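# Move glass beaker of vials between shelved benches

## Task

Carry the glass beaker holding vials from the shelved bench by the door and set it on the work surface of the shelved bench by the window. It fails if the beaker or any vial reaches the floor, or if any glass breaks from a drop of more than a few centimetres or a hard knock. It also fails if the robot tips over or finishes leaning. At the end the gripper must have released the beaker and the robot must have moved away; the beaker must rest there without the robot holding it.

## Robot and tools

Robot: a Hello Robot Stretch 4 with one arm. It has an omni-wheel base, a lift that slides up a mast, a telescoping arm reaching forward, a wrist with yaw, pitch and roll, and a two-finger gripper. It stands about 1.6 m tall; the base rim lies within 0.23 m of the base origin. Loose objects may occasionally get nudged by something.

Frames: the base frame has its origin on the floor under the base centre, x ahead, y to the left, z up. hand_pose is reported in this frame and marks a point between the open fingertips; its printed value can be somewhat off. The odometry frame is the base frame as it was when the scene began. base_odometry counts wheel turns only, so slipping looks like travel; heading runs -3.142 to 3.142, left positive.

execute_actions: argument "actions" is a list holding one action or none (empty just reports state and images). "cameras" picks images: head_camera, head_left_camera, head_right_camera, wrist_camera or all; omitted or null means all, [] means none, an unknown name refuses the call. An action holds "base", "joints" or both, optionally "pace" and "contact_limits"; or {"end_of_arm": "enable_torque"} by itself, which re-powers wrist or gripper motors that shut off.
- base: exactly one relative offset from the base's last reported position, in the base frame: {"translate_m": d} straight, forward positive, -2 to 2 m; {"strafe_m": d} sideways, left positive, -2 to 2 m; {"rotate_rad": d} turn in place, counter-clockwise positive, -3.2 to 3.2 rad.
- joints: absolute targets by name, each one number: lift_m 0 to 1.2 m; arm_m 0 to 0.55 m extension; wrist_yaw_rad -1.134 to 4.276 (0 ahead, positive left, 3.14 folded back, above 3.4 the arm may obstruct); wrist_pitch_rad -1.117 to 4.259 (0 level, 1.57 pointing down); wrist_roll_rad -1.117 to 4.259 (0 keeps fingers level side by side, positive is clockwise viewed from behind); gripper_m -0.038 to 0.141, the fingertip gap in metres (below 0 the tips squeeze each other). Done tolerances: lift and arm ±0.004, yaw and roll ±0.02, pitch ±0.05, gripper ±0.004. Out-of-range joint targets are clipped and reported; other bad values or unknown keys reject the call with no motion. Any action lasts at most 15 s.
- pace: "slow", "default", "fast", "max"; base speed 0.1/0.3/0.4/0.6 m/s and turning 1/2/3/4 rad/s, reduced when the lift is above 0.2 (down to 0.3 m/s and 1 rad/s at 1.2).
- contact_limits: {"arm_m": v}, v from 0 (gentlest) to 0.75 (firmest), default 0.5; sets how hard the arm may push before halting.
Parts not named in an action may keep driving toward earlier targets. If a result reports a stop, later calls in the same reply are skipped.

wait: {"seconds": 0 to 10}; commands nothing and returns state and images.
zoom_image: {"camera": name, "region": [x0, y0, x1, y1]} in pixels of that camera's latest full image, top-left origin, at most 504 by 504.
read_manual: only gives licence texts; no motion.
finished_scene: {"scene": number} closes the current scene irreversibly after the last command is held, reports success, and gives the next task. Replying without any tool call ends everything. When continuing from a summary, begin with an empty execute_actions.

Results: base_status and joint_status tell how each motion ended: done; off_target (stopped short, may still push); contact_stop_at_<key> (met resistance; lift, arm or wheels go slack, a slack lift may sag under load); limit_stop_at_<name>, including limit_stop_at_tilt (leaning over 6 degrees; lift, arm and wheels go slack and ignore commands) and limit_stop_at_own_body (about to hit itself; moving away still works); torque_fault (a wrist or gripper motor overloaded and went limp until enable_torque). on_its_own lists uncommanded effects; its "held at" is a target, not the position. lidar_m: 12 horizontal distances in metres, 30-degree sectors starting straight ahead and going counter-clockwise (4th left, 7th behind, 10th right); "-" means nothing seen or closer than 0.25 m; glass and thin legs may be missed. wrist_depth_mm: a 7x7 grid of median depths, 100 to 2000 mm, "-" invalid; glass is omitted. turned_by_wheels vs turned_by_imu differing by more than about 0.1 rad means a bump or slip. base_tilt in degrees (forward and right positive) carries a fixed bias up to about 1.5. motor_effort gives percent of maximum, peak in brackets; a level gripper carrying load pushes wrist_pitch_rad effort away from 0; wheel effort positive turns the base right.

Cameras: head_camera looks forward and down from the mast top; head_left_camera and head_right_camera are fisheyes looking more steeply down and show the base and arm; wrist_camera looks along the fingers, tips near the bottom of its image. Turn the base to look elsewhere. Calibration data is given per camera and has small errors.

Gripping: command gripper_m below the object's width; a smaller value squeezes harder and pulls the object toward the wrist. Neither the gripper reading nor done proves a grasp; a firm squeeze shows in gripper effort. Tips pressing a surface may jam; raise the lift. To unfold at the start, send lift_m 0.4 together with wrist_yaw_rad 0.

Avoid: letting glass fall or bump; tilting the gripper up while rolled (self-collision); driving or turning with over 1 kg held and arm_m above 0.2, especially fast; steady pushes or pulls with a high gripper; wrist overloads. Release the beaker on the window bench, back off, then finish. Shorter robot motion time is better.

Each tool is called as name(argument=value, ...) on one line, values as JSON.

## Session

execute_actions(actions=[])

Scene clock: 0.00 s.
base_odometry: x=+0.000 y=+0.000 heading=+0.000 (m, m, rad; odometry frame)
turned_by_wheels: +0.000 (rad since the last result)
turned_by_imu: +0.000 (rad since the last result)
base_tilt: forward=+0.7 right=-0.3 (deg)
lidar_m: 1.76 1.83 1.16 1.09 1.14 1.53 1.40 1.47 1.66 1.57 1.75 1.86
base_status: not commanded
joint_positions: lift_m=+0.175 arm_m=-0.001 wrist_yaw_rad=+3.116 wrist_pitch_rad=+0.021 wrist_roll_rad=-0.010 gripper_m=+0.057
joint_status: not commanded
motor_effort: lift_m=+20 arm_m=+0 wrist_yaw_rad=+2 wrist_pitch_rad=-7 wrist_roll_rad=+1 gripper_m=-3 wheel_0=+0 wheel_1=+0 wheel_2=+0 (%)
hand_pose: x=-0.1165 y=+0.0948 z=+0.3473 quat_wxyz=(+0.013, -0.011, -0.005, +1.000) (m; base frame)
wrist_depth_mm: 233 201 - - - - - / - 146 257 - - - - / - 114 143 - - - - / - 116 142 - - - - / 142 140 259 - - - - / 206 - 1921 1537 1281 1464 1336 / 208 1160 931 960 854 842 917
pictures: head_camera, head_left_camera, head_right_camera, wrist_camera
Images, in order (width x height): head_camera 420x560, head_left_camera 420x672, head_right_camera 420x672, wrist_camera 616x392.

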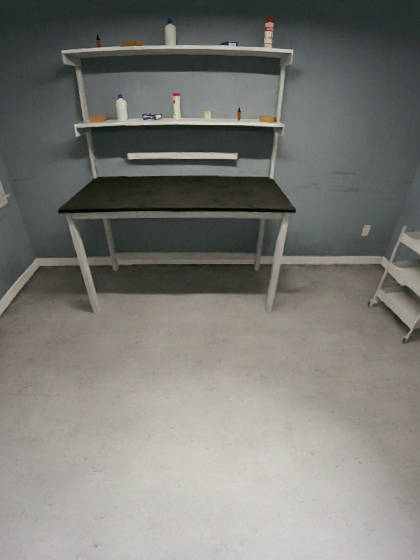

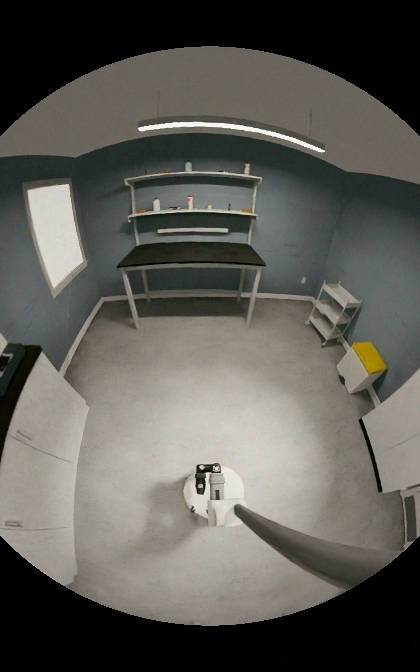

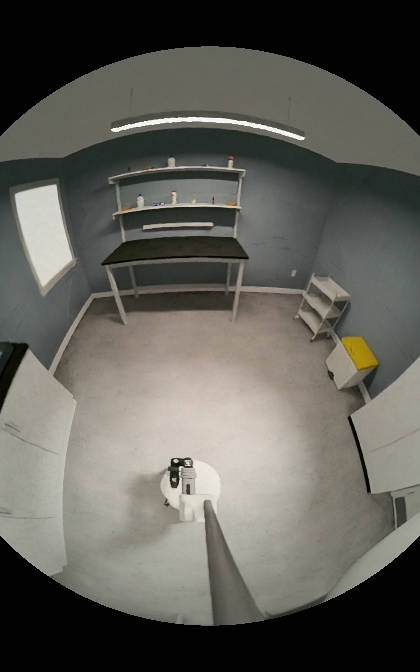

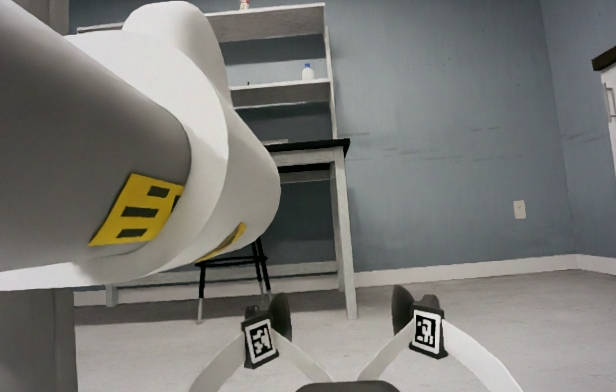

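execute_actions(actions=[{"base": {"rotate_rad": 3.14}, "joints": {"lift_m": 0.8, "wrist_yaw_rad": 0}, "pace": "fast"}])

Scene clock: 4.43 s.
base_odometry: x=+0.000 y=+0.000 heading=+3.140 (m, m, rad; odometry frame)
turned_by_wheels: +3.140 (rad since the last result)
turned_by_imu: +3.209 (rad since the last result)
base_tilt: forward=+0.6 right=-0.2 (deg)
lidar_m: 1.39 1.43 1.62 1.55 1.76 1.87 1.88 1.88 1.18 1.11 1.14 1.52
base_status: done
joint_positions: lift_m=+0.800 arm_m=-0.001 wrist_yaw_rad=+0.001 wrist_pitch_rad=+0.021 wrist_roll_rad=-0.010 gripper_m=+0.057
joint_status: all done
motor_effort: lift_m=+25(27) arm_m=+0(0) wrist_yaw_rad=+0(6) wrist_pitch_rad=-5(7) wrist_roll_rad=+1(2) gripper_m=-4(4) wheel_0=+0(8) wheel_1=+0(9) wheel_2=+1(11) (%)
hand_pose: x=+0.4581 y=-0.0873 z=+0.9717 quat_wxyz=(+1.000, -0.005, +0.011, +0.000) (m; base frame)
wrist_depth_mm: - - - - - 1863 1921 / - - - - 1863 1863 1921 / - - - 1921 1863 1863 1808 / - - 1921 1863 1983 1863 1808 / - - 1921 1983 1863 1808 1808 / 1397 1336 1229 1160 1118 1863 1756 / 1921 1921 1336 1808 1808 1863 1756
pictures: head_camera, head_left_camera, head_right_camera, wrist_camera
camera_calibration (this result's frames):
wrist_camera: T_world_to_cam=[[0.0475508, -0.993182, -0.106435, 0.0112126], [0.0303471, 0.107943, -0.993694, 1.03112], [0.998408, 0.0440209, 0.035273, -0.264587], [0, 0, 0, 1]] pos_world=[0.232341, -0.088518, 1.03514]
Images, in order (width x height): head_camera 420x560, head_left_camera 420x672, head_right_camera 420x672, wrist_camera 616x392.

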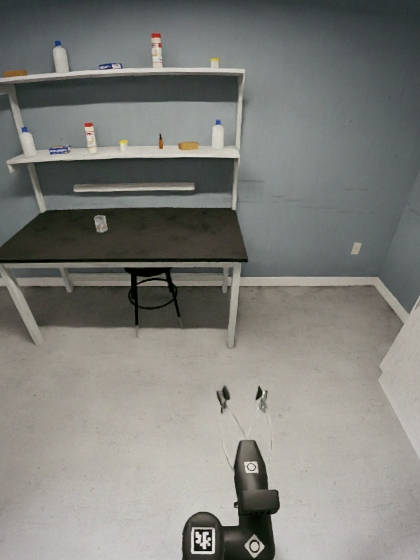

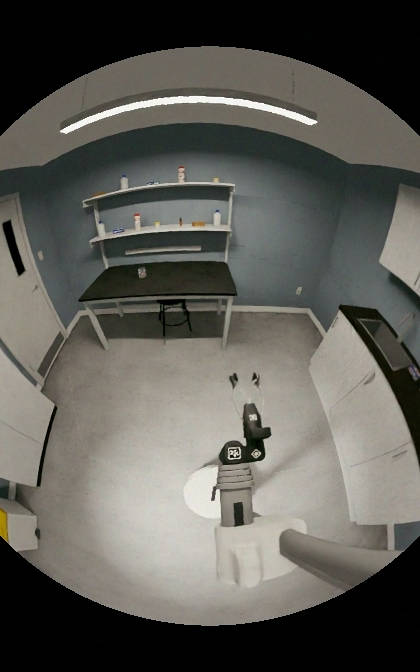

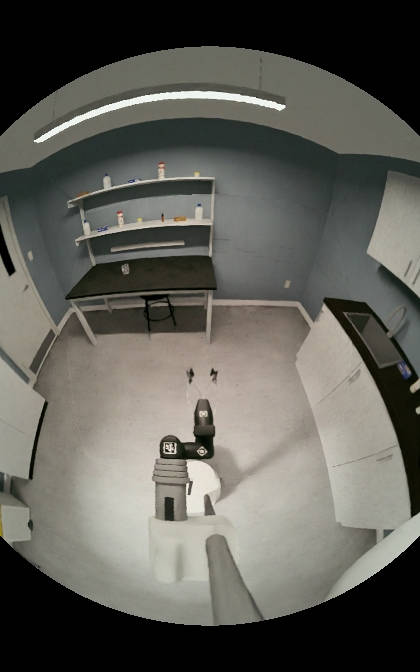

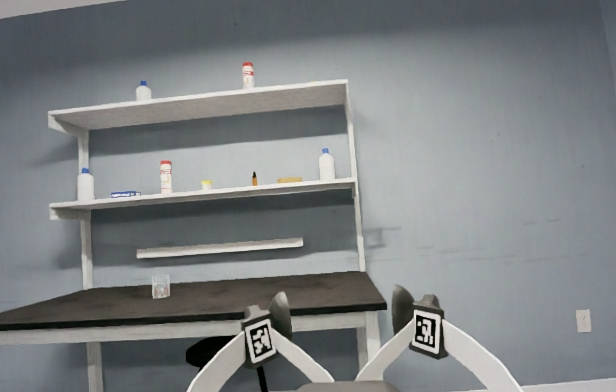

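execute_actions(actions=[{"base": {"strafe_m": 0.65}, "joints": {"gripper_m": 0.12}, "pace": "fast"}], cameras=[])

execute_actions(actions=[{"base": {"translate_m": 0.6}, "pace": "fast"}])

Scene clock: 21.70 s.
base_odometry: x=-0.001 y=-0.650 heading=+3.140 (m, m, rad; odometry frame)
turned_by_wheels: +0.000 (rad since the last result)
turned_by_imu: +0.002 (rad since the last result)
base_tilt: forward=+0.7 right=-0.2 (deg)
lidar_m: 1.39 1.45 0.96 0.90 0.93 1.36 1.79 1.86 1.84 1.77 1.82 1.44
base_status: done
joint_positions: lift_m=+0.800 arm_m=-0.001 wrist_yaw_rad=+0.000 wrist_pitch_rad=+0.021 wrist_roll_rad=-0.010 gripper_m=+0.120
joint_status: all done
motor_effort: lift_m=+25(25) arm_m=+0(0) wrist_yaw_rad=+1(0) wrist_pitch_rad=-7(6) wrist_roll_rad=+1(0) gripper_m=-1(1) wheel_0=+1(10) wheel_1=+1(10) wheel_2=+0(0) (%)
hand_pose: x=+0.4581 y=-0.0874 z=+0.9717 quat_wxyz=(+1.000, -0.005, +0.011, +0.000) (m; base frame)
wrist_depth_mm: - - - - 1921 1863 1921 / - - - 1921 1921 1863 1863 / 1921 - 1921 1921 1921 1808 1756 / 1863 - 1863 1921 1863 1808 1863 / 1863 1921 1863 1808 1863 1863 1863 / 1808 1921 1205 1182 1182 210 1430 / 1808 1808 216 1863 1308 1661 1756
pictures: none
No camera images: the call's "cameras" was empty. Leave "cameras" out to get every camera's image.

Scene clock: 24.63 s.
base_odometry: x=-0.601 y=-0.649 heading=+3.140 (m, m, rad; odometry frame)
turned_by_wheels: +0.000 (rad since the last result)
turned_by_imu: -0.002 (rad since the last result)
base_tilt: forward=+0.7 right=-0.3 (deg)
lidar_m: 0.77 0.81 1.47 0.92 0.98 1.29 3.08 2.56 1.85 1.74 1.16 0.81
base_status: done
joint_positions: lift_m=+0.800 arm_m=-0.001 wrist_yaw_rad=+0.000 wrist_pitch_rad=+0.021 wrist_roll_rad=-0.010 gripper_m=+0.120
joint_status: not commanded
motor_effort: lift_m=+25(24) arm_m=+0(1) wrist_yaw_rad=+2(1) wrist_pitch_rad=-7(6) wrist_roll_rad=-1(1) gripper_m=-1(0) wheel_0=-1(7) wheel_1=+2(6) wheel_2=+1(16) (%)
hand_pose: x=+0.4581 y=-0.0874 z=+0.9717 quat_wxyz=(+1.000, -0.005, +0.011, +0.000) (m; base frame)
wrist_depth_mm: 1464 1205 1205 1182 1138 1229 1281 / 1397 1397 1336 1336 1308 1336 1308 / 1366 1336 1366 1308 1308 1255 1205 / 1366 1308 1308 1281 1336 1281 1281 / 1366 1308 1336 1308 1308 1229 1281 / 1366 1308 1205 1098 1042 211 904 / 809 759 216 621 564 564 603
pictures: head_camera, head_left_camera, head_right_camera, wrist_camera
camera_calibration (this result's frames):
wrist_camera: T_world_to_cam=[[0.0470599, -0.993205, -0.106435, 0.0112989], [0.0304004, 0.107928, -0.993694, 1.03113], [0.998429, 0.0435275, 0.0352729, -0.264592], [0, 0, 0, 1]] pos_world=[0.232298, -0.0885489, 1.03517]
Images, in order (width x height): head_camera 420x560, head_left_camera 420x672, head_right_camera 420x672, wrist_camera 616x392.

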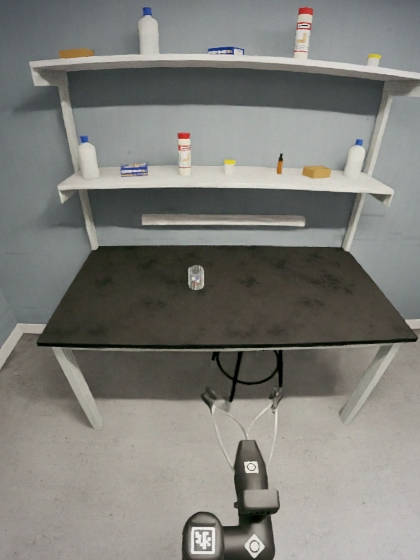

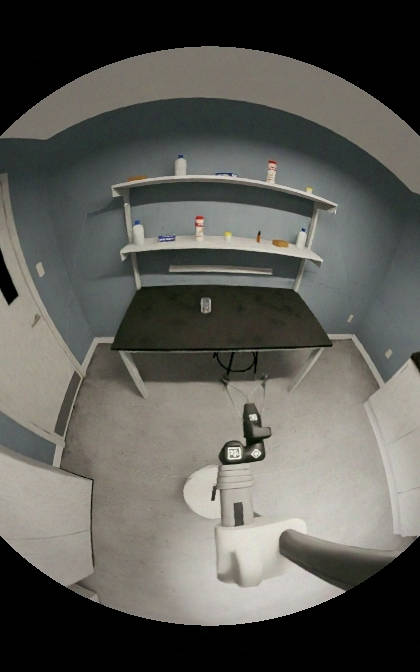

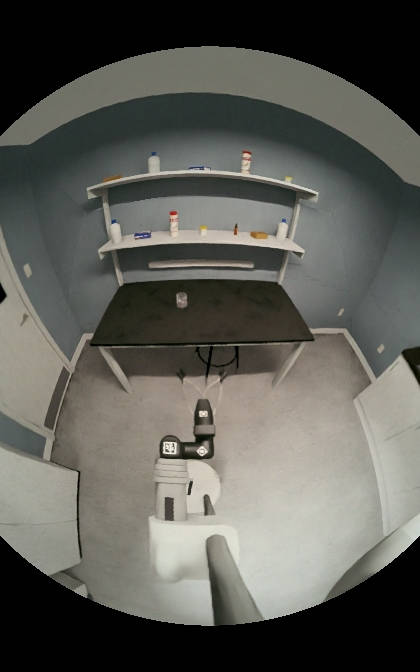

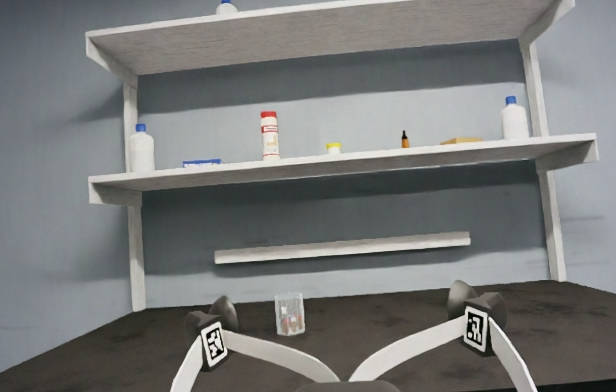

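execute_actions(actions=[{"base": {"strafe_m": 0.16}, "pace": "fast"}], cameras=[])

execute_actions(actions=[{"base": {"translate_m": 0.3}, "joints": {"lift_m": 0.70}, "pace": "fast"}])

Scene clock: 47.17 s.
base_odometry: x=-0.601 y=-0.809 heading=+3.140 (m, m, rad; odometry frame)
turned_by_wheels: +0.000 (rad since the last result)
turned_by_imu: +0.001 (rad since the last result)
base_tilt: forward=+0.6 right=-0.3 (deg)
lidar_m: 0.79 0.81 1.28 0.77 0.79 1.07 2.57 2.54 2.02 1.90 1.17 0.82
base_status: done
joint_positions: lift_m=+0.800 arm_m=-0.001 wrist_yaw_rad=+0.000 wrist_pitch_rad=+0.021 wrist_roll_rad=-0.010 gripper_m=+0.120
joint_status: not commanded
motor_effort: lift_m=+24(25) arm_m=-1(1) wrist_yaw_rad=+2(2) wrist_pitch_rad=-8(8) wrist_roll_rad=+1(0) gripper_m=-2(1) wheel_0=+2(10) wheel_1=-2(11) wheel_2=+0(1) (%)
hand_pose: x=+0.4581 y=-0.0874 z=+0.9717 quat_wxyz=(+1.000, -0.005, +0.011, +0.000) (m; base frame)
wrist_depth_mm: 1430 1430 1182 1160 1182 1229 1281 / 1366 1397 1366 1336 1308 1308 1308 / 1397 1366 1336 1308 1308 1281 1160 / 1397 1366 1336 1308 1336 1308 1308 / 1366 1336 1308 1308 1281 1255 1255 / 1336 1336 1182 1138 1060 210 904 / 1308 750 215 621 559 559 603
pictures: none
No camera images: the call's "cameras" was empty. Leave "cameras" out to get every camera's image.

Scene clock: 49.30 s.
base_odometry: x=-0.901 y=-0.809 heading=+3.140 (m, m, rad; odometry frame)
turned_by_wheels: +0.000 (rad since the last result)
turned_by_imu: -0.001 (rad since the last result)
base_tilt: forward=+0.5 right=-0.3 (deg)
lidar_m: 0.47 0.49 1.30 1.21 0.86 1.05 2.72 2.90 2.02 1.90 0.74 0.50
base_status: done
joint_positions: lift_m=+0.700 arm_m=-0.001 wrist_yaw_rad=+0.000 wrist_pitch_rad=+0.021 wrist_roll_rad=-0.010 gripper_m=+0.120
joint_status: all done
motor_effort: lift_m=+15(20) arm_m=+0(1) wrist_yaw_rad=+1(2) wrist_pitch_rad=-5(3) wrist_roll_rad=+0(2) gripper_m=-1(2) wheel_0=-1(7) wheel_1=+2(8) wheel_2=+1(12) (%)
hand_pose: x=+0.4581 y=-0.0874 z=+0.8725 quat_wxyz=(+1.000, -0.005, +0.011, +0.000) (m; base frame)
wrist_depth_mm: 1118 1078 1078 1060 1060 1078 1008 / 1098 1008 1060 831 842 831 798 / 1098 946 1060 1025 1008 1008 1008 / 1060 1042 1060 1025 1008 1008 976 / 1060 1042 1042 1008 1008 991 960 / 1042 842 768 715 621 211 569 / 517 477 216 392 357 359 392
pictures: head_camera, head_left_camera, head_right_camera, wrist_camera
camera_calibration (this result's frames):
wrist_camera: T_world_to_cam=[[0.0470952, -0.993204, -0.106435, 0.00073211], [0.030408, 0.107929, -0.993693, 0.93254], [0.998427, 0.0435617, 0.0352843, -0.261102], [0, 0, 0, 1]] pos_world=[0.2323, -0.0885468, 0.935949]
Images, in order (width x height): head_camera 420x560, head_left_camera 420x672, head_right_camera 420x672, wrist_camera 616x392.

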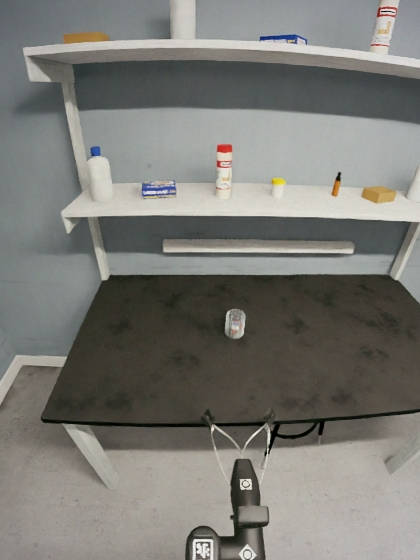

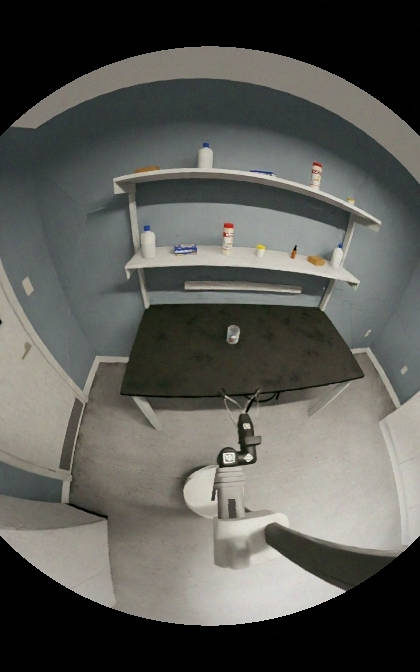

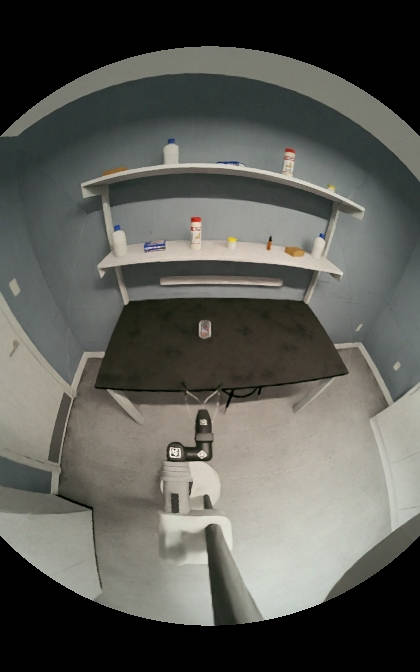

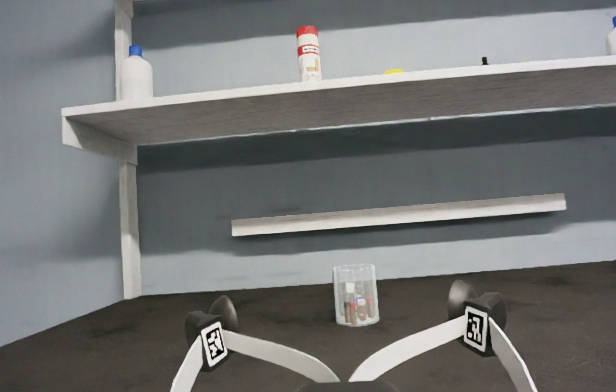

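execute_actions(actions=[{"joints": {"lift_m": 0.66, "arm_m": 0.22, "gripper_m": 0.14}}], cameras=["head_camera", "wrist_camera"])

Scene clock: 64.93 s.
base_odometry: x=-0.901 y=-0.809 heading=+3.140 (m, m, rad; odometry frame)
turned_by_wheels: +0.000 (rad since the last result)
turned_by_imu: +0.001 (rad since the last result)
base_tilt: forward=+0.6 right=-0.3 (deg)
lidar_m: 0.48 0.49 1.30 1.22 0.84 1.07 2.73 2.90 2.01 1.89 0.74 0.53
base_status: not commanded
joint_positions: lift_m=+0.660 arm_m=+0.219 wrist_yaw_rad=+0.000 wrist_pitch_rad=+0.021 wrist_roll_rad=-0.010 gripper_m=+0.140
joint_status: all done
motor_effort: lift_m=+15(13) arm_m=+8(8) wrist_yaw_rad=+3(3) wrist_pitch_rad=-6(6) wrist_roll_rad=-1(1) gripper_m=+0(1) wheel_0=-1(2) wheel_1=+2(2) wheel_2=+1(1) (%)
hand_pose: x=+0.6780 y=-0.0874 z=+0.8326 quat_wxyz=(+1.000, -0.005, +0.011, +0.000) (m; base frame)
wrist_depth_mm: 559 564 554 569 585 609 640 / 661 723 759 798 809 809 809 / 854 831 842 831 798 788 788 / 854 820 842 809 798 788 778 / 842 831 809 809 798 788 778 / 683 640 574 544 484 196 433 / 392 362 290 298 268 276 291
pictures: head_camera, wrist_camera
camera_calibration (this result's frames):
wrist_camera: T_world_to_cam=[[0.0470487, -0.993206, -0.106432, -0.0138617], [0.0304576, 0.107927, -0.993692, 0.886122], [0.998428, 0.0435102, 0.0353286, -0.479296], [0, 0, 0, 1]] pos_world=[0.452205, -0.08855, 0.89599]
Images, in order (width x height): head_camera 420x560, wrist_camera 616x392.

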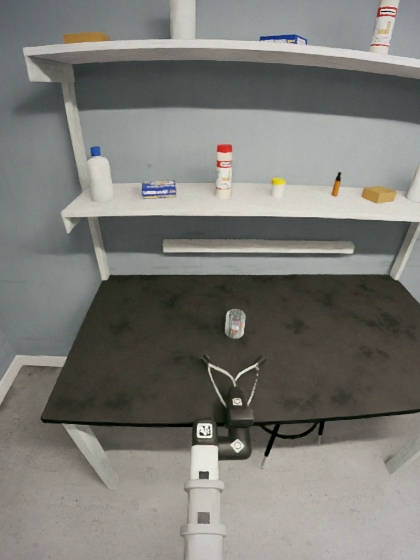

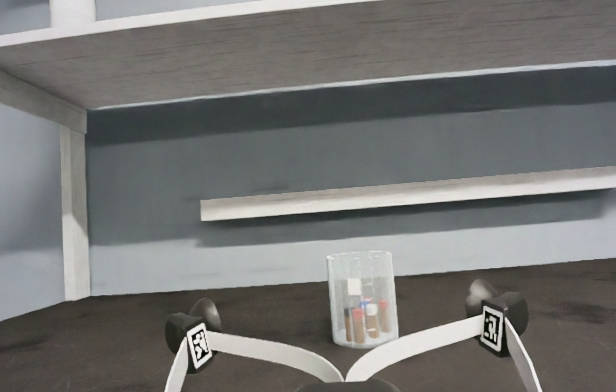

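execute_actions(actions=[{"base": {"strafe_m": -0.02}, "joints": {"arm_m": 0.33}}], cameras=["head_camera", "wrist_camera"])

Scene clock: 73.37 s.
base_odometry: x=-0.901 y=-0.789 heading=+3.140 (m, m, rad; odometry frame)
turned_by_wheels: +0.000 (rad since the last result)
turned_by_imu: +0.001 (rad since the last result)
base_tilt: forward=+0.6 right=-0.3 (deg)
lidar_m: 0.49 0.51 0.68 1.24 0.86 1.07 2.79 2.90 1.98 1.88 0.74 0.51
base_status: done
joint_positions: lift_m=+0.660 arm_m=+0.329 wrist_yaw_rad=+0.000 wrist_pitch_rad=+0.021 wrist_roll_rad=-0.010 gripper_m=+0.140
joint_status: all done
motor_effort: lift_m=+14(15) arm_m=+8(8) wrist_yaw_rad=+1(2) wrist_pitch_rad=-7(8) wrist_roll_rad=-1(0) gripper_m=+1(2) wheel_0=+0(7) wheel_1=+1(7) wheel_2=-1(1) (%)
hand_pose: x=+0.7880 y=-0.0874 z=+0.8326 quat_wxyz=(+1.000, -0.005, +0.011, +0.000) (m; base frame)
wrist_depth_mm: 521 525 554 564 591 609 647 / 668 732 732 715 715 707 699 / 732 741 732 707 715 707 691 / 723 732 699 707 699 668 676 / 715 723 699 707 699 691 683 / 668 634 574 544 500 196 433 / 389 362 290 260 266 276 293
pictures: head_camera, wrist_camera
camera_calibration (this result's frames):
wrist_camera: T_world_to_cam=[[0.0469871, -0.993209, -0.106432, -0.0190059], [0.0304671, 0.107925, -0.993692, 0.882767], [0.998431, 0.043448, 0.0353313, -0.589115], [0, 0, 0, 1]] pos_world=[0.562188, -0.0885539, 0.89599]
Images, in order (width x height): head_camera 420x560, wrist_camera 616x392.

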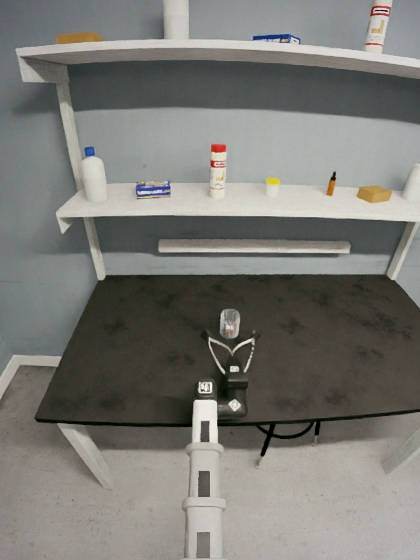

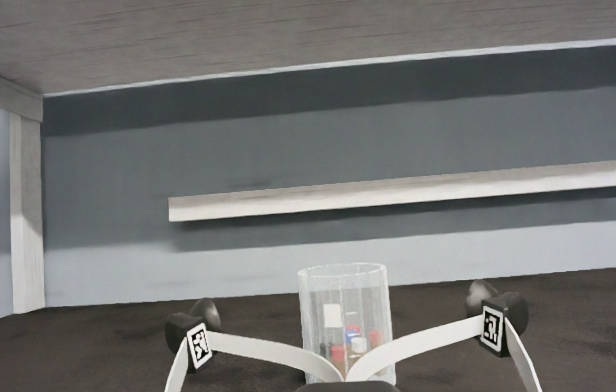

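zoom_image(camera="head_camera", region=[150, 280, 310, 400])

Region (150, 280, 310, 400) of head_camera's 420x560 image, scaled by 3.150, with more detail than that image has; it fills the top 378 rows of this view, and the rest is white.

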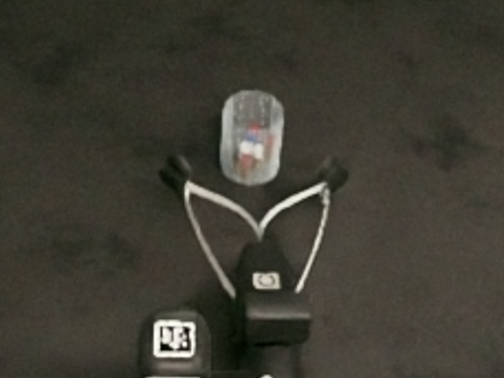

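execute_actions(actions=[{"joints": {"arm_m": 0.39}, "pace": "slow"}], cameras=["head_camera", "wrist_camera"])

zoom_image(camera="head_camera", region=[150, 280, 310, 400])

Scene clock: 80.57 s.
base_odometry: x=-0.901 y=-0.789 heading=+3.140 (m, m, rad; odometry frame)
turned_by_wheels: +0.000 (rad since the last result)
turned_by_imu: +0.001 (rad since the last result)
base_tilt: forward=+0.6 right=-0.2 (deg)
lidar_m: 0.47 0.52 0.71 1.25 0.85 1.08 2.79 2.90 1.98 1.88 0.74 0.52
base_status: not commanded
joint_positions: lift_m=+0.660 arm_m=+0.389 wrist_yaw_rad=+0.000 wrist_pitch_rad=+0.021 wrist_roll_rad=-0.010 gripper_m=+0.140
joint_status: all done
motor_effort: lift_m=+15(15) arm_m=+8(7) wrist_yaw_rad=+2(2) wrist_pitch_rad=-7(5) wrist_roll_rad=+0(2) gripper_m=+0(1) wheel_0=-1(1) wheel_1=+1(1) wheel_2=+0(0) (%)
hand_pose: x=+0.8480 y=-0.0874 z=+0.8326 quat_wxyz=(+1.000, -0.005, +0.011, +0.000) (m; base frame)
wrist_depth_mm: 521 525 549 569 591 609 647 / 691 676 676 661 654 647 640 / 676 668 668 654 647 640 634 / 668 661 647 597 640 609 627 / 668 661 640 654 640 621 621 / 647 647 574 549 500 196 430 / 389 359 290 237 229 274 291
pictures: head_camera, wrist_camera
camera_calibration (this result's frames):
wrist_camera: T_world_to_cam=[[0.0469872, -0.993209, -0.106432, -0.0218241], [0.0304673, 0.107926, -0.993692, 0.88094], [0.998431, 0.0434481, 0.0353315, -0.649002], [0, 0, 0, 1]] pos_world=[0.622169, -0.0885539, 0.89599]
Images, in order (width x height): head_camera 420x560, wrist_camera 616x392.

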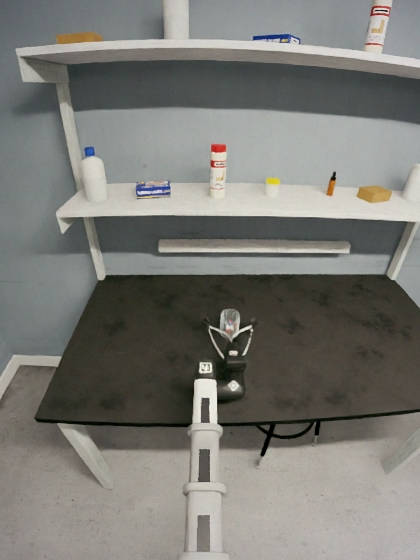

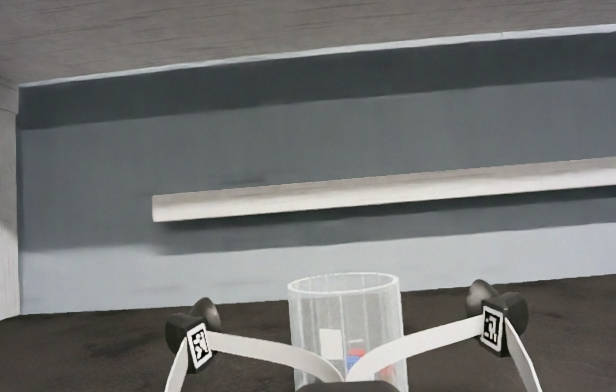

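Region (150, 280, 310, 400) of head_camera's 420x560 image, scaled by 3.150, with more detail than that image has; it fills the top 378 rows of this view, and the rest is white.

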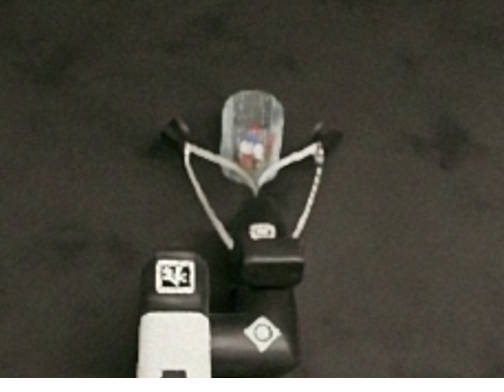

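execute_actions(actions=[{"joints": {"gripper_m": 0.035}}], cameras=["head_camera", "wrist_camera"])

Scene clock: 85.47 s.
base_odometry: x=-0.901 y=-0.789 heading=+3.140 (m, m, rad; odometry frame)
turned_by_wheels: +0.000 (rad since the last result)
turned_by_imu: +0.001 (rad since the last result)
base_tilt: forward=+0.7 right=-0.3 (deg)
lidar_m: 0.49 0.51 0.67 1.23 0.87 1.09 2.78 2.91 2.00 1.88 0.73 0.51
base_status: not commanded
joint_positions: lift_m=+0.660 arm_m=+0.389 wrist_yaw_rad=+0.000 wrist_pitch_rad=+0.021 wrist_roll_rad=-0.010 gripper_m=+0.035
joint_status: all done
motor_effort: lift_m=+14(14) arm_m=+7(8) wrist_yaw_rad=+3(1) wrist_pitch_rad=-6(7) wrist_roll_rad=+0(1) gripper_m=-19(18) wheel_0=-1(1) wheel_1=+2(1) wheel_2=-1(0) (%)
hand_pose: x=+0.8480 y=-0.0874 z=+0.8326 quat_wxyz=(+1.000, -0.005, +0.011, +0.000) (m; base frame)
wrist_depth_mm: 517 535 549 574 585 609 640 / 683 668 668 654 654 647 647 / 683 668 661 668 647 647 627 / 676 668 647 585 640 634 627 / 661 668 654 647 634 627 621 / 654 654 591 525 413 455 430 / 389 359 182 286 251 171 293
pictures: head_camera, wrist_camera
camera_calibration (this result's frames):
wrist_camera: T_world_to_cam=[[0.0469869, -0.993209, -0.106432, -0.0218243], [0.0304673, 0.107925, -0.993692, 0.88094], [0.998431, 0.0434478, 0.0353315, -0.649005], [0, 0, 0, 1]] pos_world=[0.622172, -0.0885539, 0.89599]
Images, in order (width x height): head_camera 420x560, wrist_camera 616x392.

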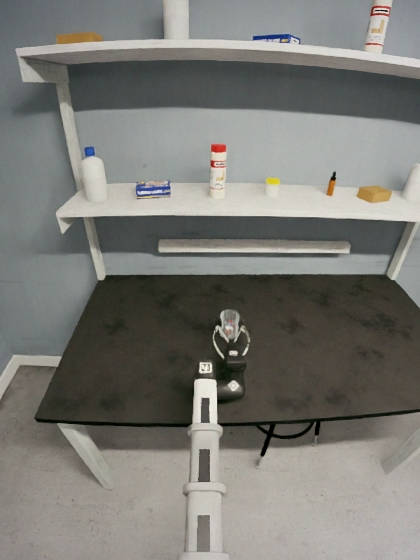

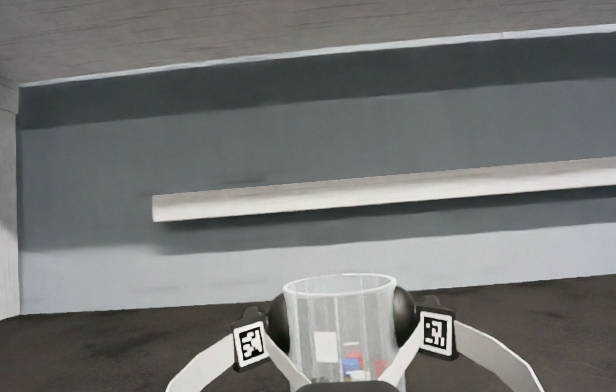

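execute_actions(actions=[{"joints": {"lift_m": 0.70}, "pace": "slow"}], cameras=["head_camera", "wrist_camera"])

Scene clock: 89.37 s.
base_odometry: x=-0.901 y=-0.789 heading=+3.140 (m, m, rad; odometry frame)
turned_by_wheels: +0.000 (rad since the last result)
turned_by_imu: +0.001 (rad since the last result)
base_tilt: forward=+0.6 right=-0.3 (deg)
lidar_m: 0.49 0.50 0.70 1.22 0.88 1.06 2.81 2.91 1.99 1.88 0.73 0.49
base_status: not commanded
joint_positions: lift_m=+0.699 arm_m=+0.389 wrist_yaw_rad=+0.000 wrist_pitch_rad=+0.022 wrist_roll_rad=-0.010 gripper_m=+0.035
joint_status: all done
motor_effort: lift_m=+26(25) arm_m=+8(8) wrist_yaw_rad=+2(2) wrist_pitch_rad=-10(11) wrist_roll_rad=+1(0) gripper_m=-18(19) wheel_0=+0(1) wheel_1=+1(1) wheel_2=-1(1) (%)
hand_pose: x=+0.8480 y=-0.0874 z=+0.8712 quat_wxyz=(+1.000, -0.005, +0.011, +0.000) (m; base frame)
wrist_depth_mm: 459 466 484 500 517 535 564 / 603 640 676 647 647 654 640 / 683 676 654 661 647 640 627 / 676 668 661 654 647 627 574 / 668 654 647 640 640 621 621 / 654 647 647 640 525 585 554 / 492 466 182 370 250 170 382
pictures: head_camera, wrist_camera
camera_calibration (this result's frames):
wrist_camera: T_world_to_cam=[[0.0468464, -0.993209, -0.106494, -0.0175353], [0.029153, 0.107925, -0.993731, 0.920513], [0.998477, 0.0434481, 0.034011, -0.649254], [0, 0, 0, 1]] pos_world=[0.62225, -0.0885539, 0.934957]
Images, in order (width x height): head_camera 420x560, wrist_camera 616x392.

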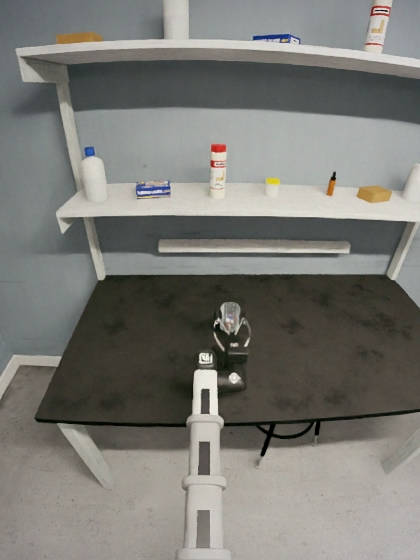

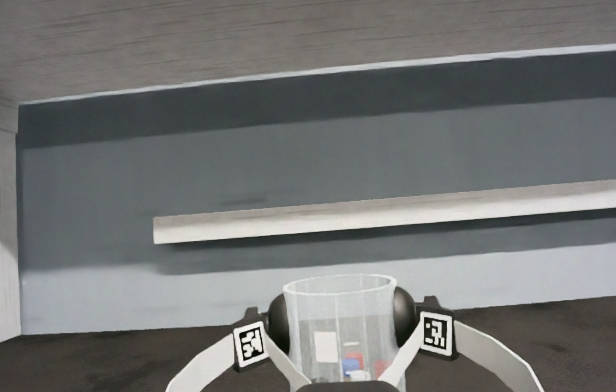

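execute_actions(actions=[{"base": {"translate_m": -0.5}, "joints": {"arm_m": 0.05, "lift_m": 0.73}}], cameras=["head_camera", "wrist_camera"])

Scene clock: 97.63 s.
base_odometry: x=-0.401 y=-0.789 heading=+3.140 (m, m, rad; odometry frame)
turned_by_wheels: +0.000 (rad since the last result)
turned_by_imu: +0.004 (rad since the last result)
base_tilt: forward=+0.5 right=-0.2 (deg)
lidar_m: 0.97 1.02 1.29 0.78 0.80 1.39 2.23 2.33 2.01 1.90 1.96 1.03
base_status: done
joint_positions: lift_m=+0.730 arm_m=+0.051 wrist_yaw_rad=+0.000 wrist_pitch_rad=+0.023 wrist_roll_rad=-0.010 gripper_m=+0.035
joint_status: all done
motor_effort: lift_m=+26(27) arm_m=-8(8) wrist_yaw_rad=+2(2) wrist_pitch_rad=-13(11) wrist_roll_rad=+0(0) gripper_m=-18(18) wheel_0=-1(5) wheel_1=-1(6) wheel_2=+0(7) (%)
hand_pose: x=+0.5106 y=-0.0874 z=+0.9012 quat_wxyz=(+1.000, -0.005, +0.011, +0.000) (m; base frame)
wrist_depth_mm: 1537 1537 1336 1336 1308 1336 1464 / 1537 1537 1499 1499 1464 1464 1430 / 1537 1537 1336 1464 1430 1430 1336 / 1499 1499 1464 1430 1430 1430 1430 / 1499 1499 1464 1464 1430 1397 1336 / 1464 1098 891 798 683 699 699 / 1464 741 182 707 251 171 1336
pictures: head_camera, wrist_camera
camera_calibration (this result's frames):
wrist_camera: T_world_to_cam=[[0.0467349, -0.993213, -0.10651, 0.00150856], [0.0288308, 0.107923, -0.993741, 0.960322], [0.998491, 0.0433717, 0.0336789, -0.313195], [0, 0, 0, 1]] pos_world=[0.284965, -0.0885587, 0.965021]
Images, in order (width x height): head_camera 420x560, wrist_camera 616x392.

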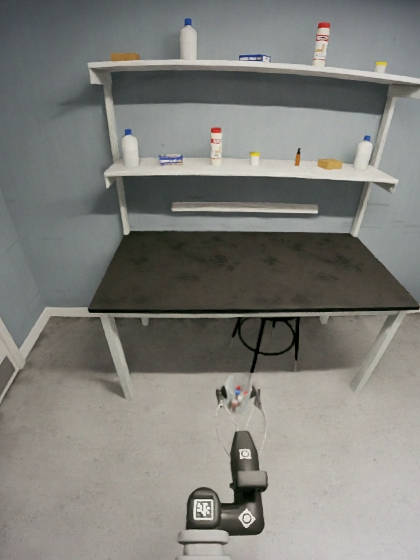

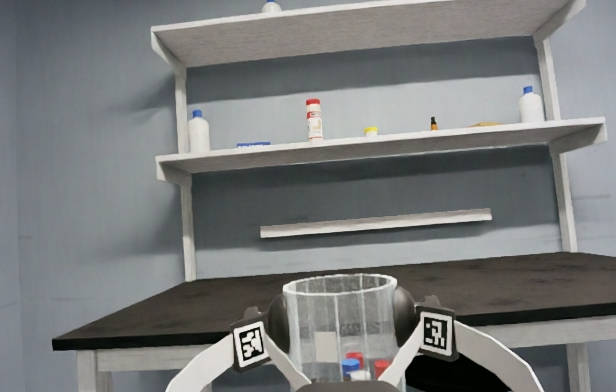

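execute_actions(actions=[{"base": {"rotate_rad": -3.14}}])

Scene clock: 102.80 s.
base_odometry: x=-0.401 y=-0.789 heading=+0.000 (m, m, rad; odometry frame)
turned_by_wheels: -3.140 (rad since the last result)
turned_by_imu: -3.206 (rad since the last result)
base_tilt: forward=+0.6 right=-0.4 (deg)
lidar_m: 2.18 2.25 1.97 1.87 1.93 1.03 0.97 1.04 1.29 0.77 0.79 1.37
base_status: done
joint_positions: lift_m=+0.730 arm_m=+0.051 wrist_yaw_rad=+0.000 wrist_pitch_rad=+0.023 wrist_roll_rad=-0.010 gripper_m=+0.035
joint_status: not commanded
motor_effort: lift_m=+25(25) arm_m=-8(8) wrist_yaw_rad=+3(1) wrist_pitch_rad=-10(13) wrist_roll_rad=+2(1) gripper_m=-20(20) wheel_0=-1(5) wheel_1=-1(8) wheel_2=+1(8) (%)
hand_pose: x=+0.5107 y=-0.0874 z=+0.9013 quat_wxyz=(+1.000, -0.005, +0.011, +0.000) (m; base frame)
wrist_depth_mm: - - - - - - 1537 / - - - - - - 1576 / - - - - - - 1576 / - - - - - - 1576 / - - - - - - 1576 / - - - - - 1921 1499 / - - 182 1756 252 171 1661
pictures: head_camera, head_left_camera, head_right_camera, wrist_camera
camera_calibration (this result's frames):
wrist_camera: T_world_to_cam=[[0.0467775, -0.993211, -0.106507, 0.00150337], [0.0288704, 0.107924, -0.99374, 0.960376], [0.998488, 0.0434098, 0.0337228, -0.313247], [0, 0, 0, 1]] pos_world=[0.284977, -0.0885563, 0.965088]
Images, in order (width x height): head_camera 420x560, head_left_camera 420x672, head_right_camera 420x672, wrist_camera 616x392.

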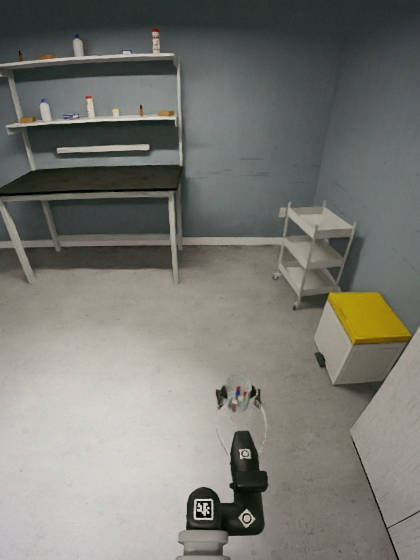

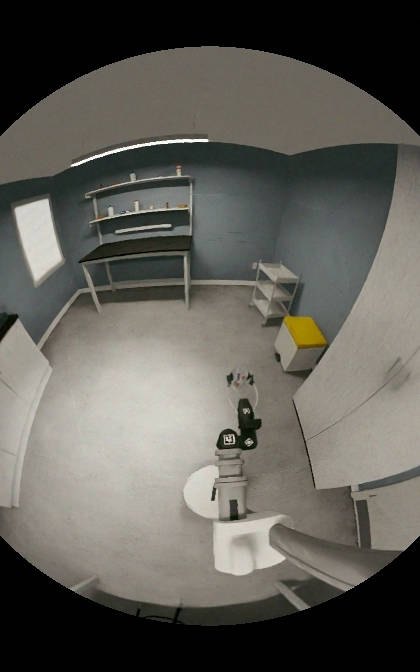

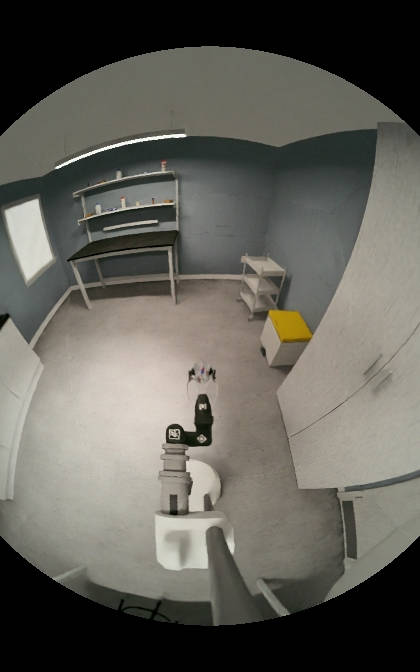

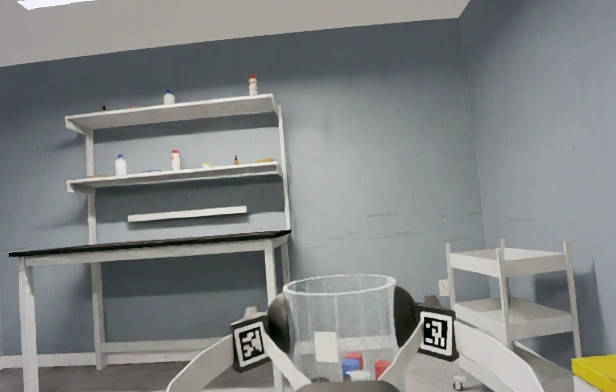

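execute_actions(actions=[{"base": {"strafe_m": 1.09}, "joints": {"lift_m": 0.85}, "pace": "fast"}], cameras=[])

execute_actions(actions=[{"base": {"translate_m": 1.4}, "pace": "fast"}])

Scene clock: 126.77 s.
base_odometry: x=-0.402 y=+0.301 heading=+0.000 (m, m, rad; odometry frame)
turned_by_wheels: +0.000 (rad since the last result)
turned_by_imu: +0.002 (rad since the last result)
base_tilt: forward=+0.6 right=-0.2 (deg)
lidar_m: 2.15 1.18 0.83 0.78 0.82 1.92 1.03 1.09 1.43 1.87 1.95 2.26
base_status: done
joint_positions: lift_m=+0.850 arm_m=+0.051 wrist_yaw_rad=+0.000 wrist_pitch_rad=+0.023 wrist_roll_rad=-0.010 gripper_m=+0.035
joint_status: all done
motor_effort: lift_m=+25(28) arm_m=-7(7) wrist_yaw_rad=+3(2) wrist_pitch_rad=-12(11) wrist_roll_rad=+1(1) gripper_m=-18(19) wheel_0=+1(10) wheel_1=+0(12) wheel_2=+1(1) (%)
hand_pose: x=+0.5107 y=-0.0874 z=+1.0212 quat_wxyz=(+1.000, -0.005, +0.011, +0.000) (m; base frame)
wrist_depth_mm: - - - - - - - / - - - - - - - / - - - - - - - / - - - - - - - / 1863 - - - - - - / 1863 - - - - - - / 1756 - 181 - 251 171 -
pictures: none
No camera images: the call's "cameras" was empty. Leave "cameras" out to get every camera's image.

Scene clock: 131.73 s.
base_odometry: x=+0.998 y=+0.301 heading=+0.001 (m, m, rad; odometry frame)
turned_by_wheels: +0.000 (rad since the last result)
turned_by_imu: -0.005 (rad since the last result)
base_tilt: forward=+0.6 right=-0.3 (deg)
lidar_m: 0.74 0.77 1.52 1.36 0.90 1.17 2.69 2.52 1.99 1.89 1.11 0.77
base_status: done
joint_positions: lift_m=+0.850 arm_m=+0.051 wrist_yaw_rad=+0.000 wrist_pitch_rad=+0.023 wrist_roll_rad=-0.010 gripper_m=+0.035
joint_status: not commanded
motor_effort: lift_m=+26(26) arm_m=-7(7) wrist_yaw_rad=+2(3) wrist_pitch_rad=-10(12) wrist_roll_rad=+0(1) gripper_m=-18(19) wheel_0=+1(5) wheel_1=+1(7) wheel_2=+0(12) (%)
hand_pose: x=+0.5106 y=-0.0874 z=+1.0212 quat_wxyz=(+1.000, -0.005, +0.011, +0.000) (m; base frame)
wrist_depth_mm: 1308 1255 1281 1281 1281 1255 1255 / 1308 1281 1281 1308 1281 1281 1205 / 1255 1160 1118 1182 1255 1229 1205 / 1281 1255 1281 1229 1205 1229 1229 / 1281 1281 1255 1205 1205 1182 1182 / 891 820 750 676 530 585 554 / 500 500 182 452 251 171 452
pictures: head_camera, head_left_camera, head_right_camera, wrist_camera
camera_calibration (this result's frames):
wrist_camera: T_world_to_cam=[[0.0467857, -0.993211, -0.106506, 0.014274], [0.0289033, 0.107924, -0.993739, 1.07954], [0.998487, 0.0434144, 0.0337564, -0.317287], [0, 0, 0, 1]] pos_world=[0.284937, -0.088556, 1.08501]
Images, in order (width x height): head_camera 420x560, head_left_camera 420x672, head_right_camera 420x672, wrist_camera 616x392.

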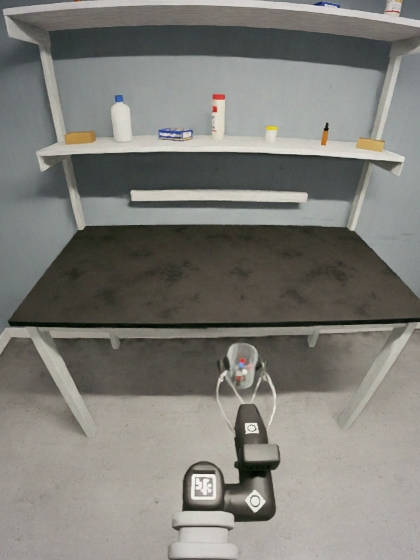

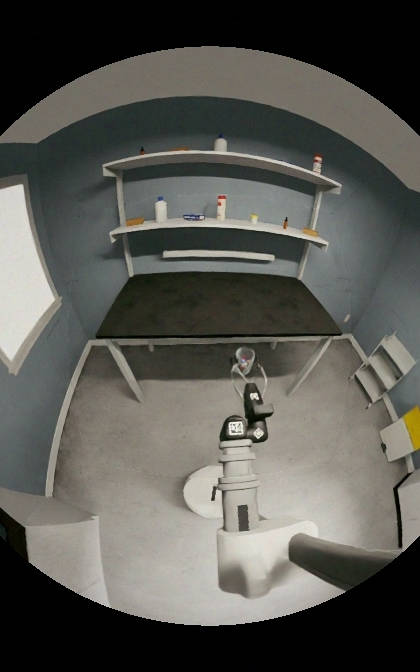

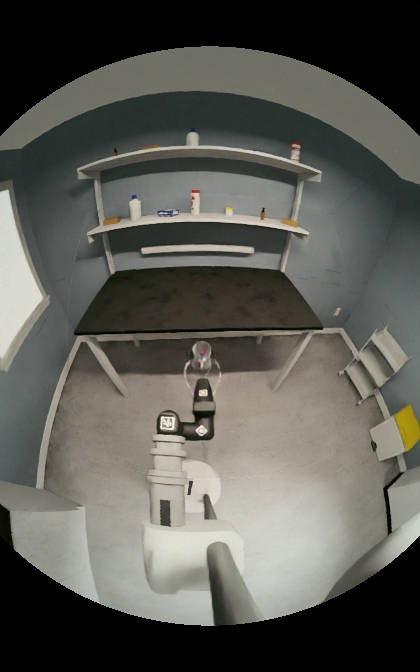

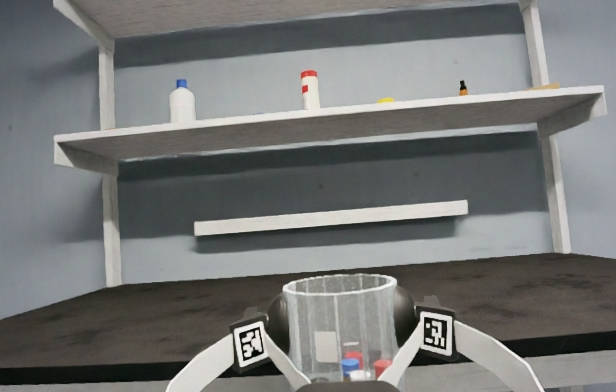

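execute_actions(actions=[{"base": {"translate_m": 0.25}, "joints": {"arm_m": 0.33}}], cameras=["head_camera", "wrist_camera"])

Scene clock: 142.13 s.
base_odometry: x=+1.248 y=+0.302 heading=+0.001 (m, m, rad; odometry frame)
turned_by_wheels: +0.000 (rad since the last result)
turned_by_imu: +0.000 (rad since the last result)
base_tilt: forward=+0.7 right=-0.2 (deg)
lidar_m: 0.49 0.50 0.69 1.45 1.04 1.19 3.20 2.81 2.00 1.84 0.74 0.52
base_status: done
joint_positions: lift_m=+0.850 arm_m=+0.329 wrist_yaw_rad=+0.000 wrist_pitch_rad=+0.023 wrist_roll_rad=-0.010 gripper_m=+0.035
joint_status: all done
motor_effort: lift_m=+25(25) arm_m=+8(8) wrist_yaw_rad=+0(3) wrist_pitch_rad=-11(9) wrist_roll_rad=+1(0) gripper_m=-18(18) wheel_0=-1(4) wheel_1=+0(6) wheel_2=+0(14) (%)
hand_pose: x=+0.7880 y=-0.0874 z=+1.0212 quat_wxyz=(+1.000, -0.005, +0.011, +0.000) (m; base frame)
wrist_depth_mm: 459 473 480 504 525 544 564 / 603 634 683 741 741 741 732 / 759 759 750 750 741 732 732 / 750 759 750 741 732 723 723 / 759 750 741 732 715 715 707 / 750 741 715 668 521 580 544 / 496 462 182 364 253 171 377
pictures: head_camera, wrist_camera
camera_calibration (this result's frames):
wrist_camera: T_world_to_cam=[[0.0469972, -0.993201, -0.106506, 0.00119175], [0.028876, 0.10793, -0.993739, 1.07154], [0.998478, 0.0436275, 0.0337521, -0.59423], [0, 0, 0, 1]] pos_world=[0.562328, -0.0885426, 1.08501]
Images, in order (width x height): head_camera 420x560, wrist_camera 616x392.

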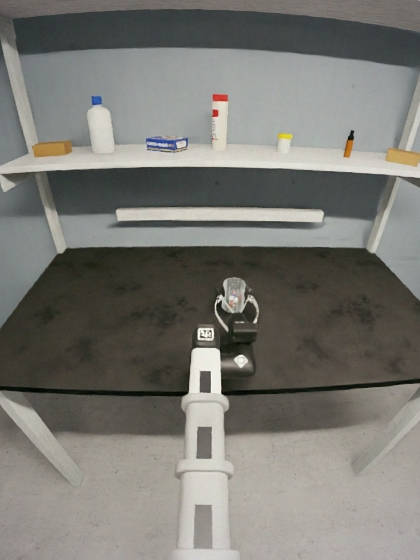

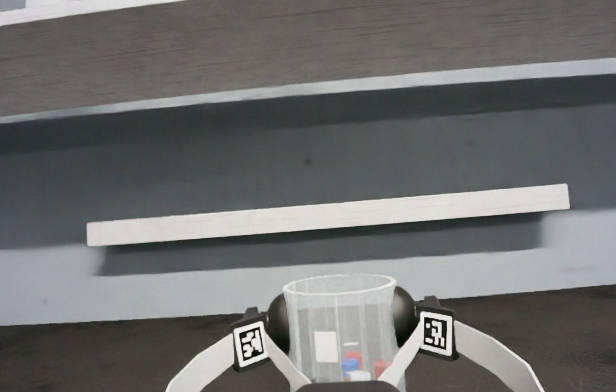

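execute_actions(actions=[{"joints": {"lift_m": 0.816}, "pace": "slow"}], cameras=["wrist_camera"])

Scene clock: 146.67 s.
base_odometry: x=+1.248 y=+0.302 heading=+0.001 (m, m, rad; odometry frame)
turned_by_wheels: +0.000 (rad since the last result)
turned_by_imu: +0.001 (rad since the last result)
base_tilt: forward=+0.6 right=-0.2 (deg)
lidar_m: 0.50 0.52 0.69 1.45 1.03 1.19 3.19 2.82 2.01 1.83 0.74 0.55
base_status: not commanded
joint_positions: lift_m=+0.816 arm_m=+0.329 wrist_yaw_rad=+0.000 wrist_pitch_rad=+0.023 wrist_roll_rad=-0.010 gripper_m=+0.035
joint_status: all done
motor_effort: lift_m=+15(25) arm_m=+7(7) wrist_yaw_rad=+2(1) wrist_pitch_rad=-12(11) wrist_roll_rad=+0(1) gripper_m=-19(20) wheel_0=+0(1) wheel_1=+1(0) wheel_2=+0(0) (%)
hand_pose: x=+0.7880 y=-0.0874 z=+0.9881 quat_wxyz=(+1.000, -0.005, +0.011, +0.000) (m; base frame)
wrist_depth_mm: 512 525 544 564 580 603 640 / 676 707 759 750 750 732 732 / 759 759 750 750 741 732 732 / 759 750 732 741 723 723 715 / 750 732 750 732 715 723 715 / 699 647 597 530 418 466 436 / 397 366 182 293 252 171 297
pictures: wrist_camera
camera_calibration (this result's frames):
wrist_camera: T_world_to_cam=[[0.0469972, -0.993201, -0.106506, -0.00233863], [0.028876, 0.10793, -0.993739, 1.0386], [0.998478, 0.0436275, 0.0337521, -0.593115], [0, 0, 0, 1]] pos_world=[0.562331, -0.0885426, 1.05186]
Images, in order (width x height): wrist_camera 616x392.

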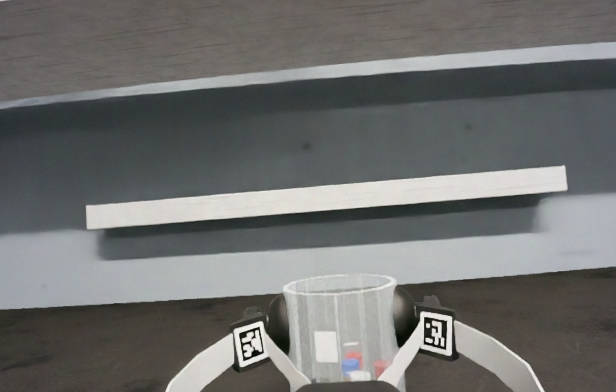

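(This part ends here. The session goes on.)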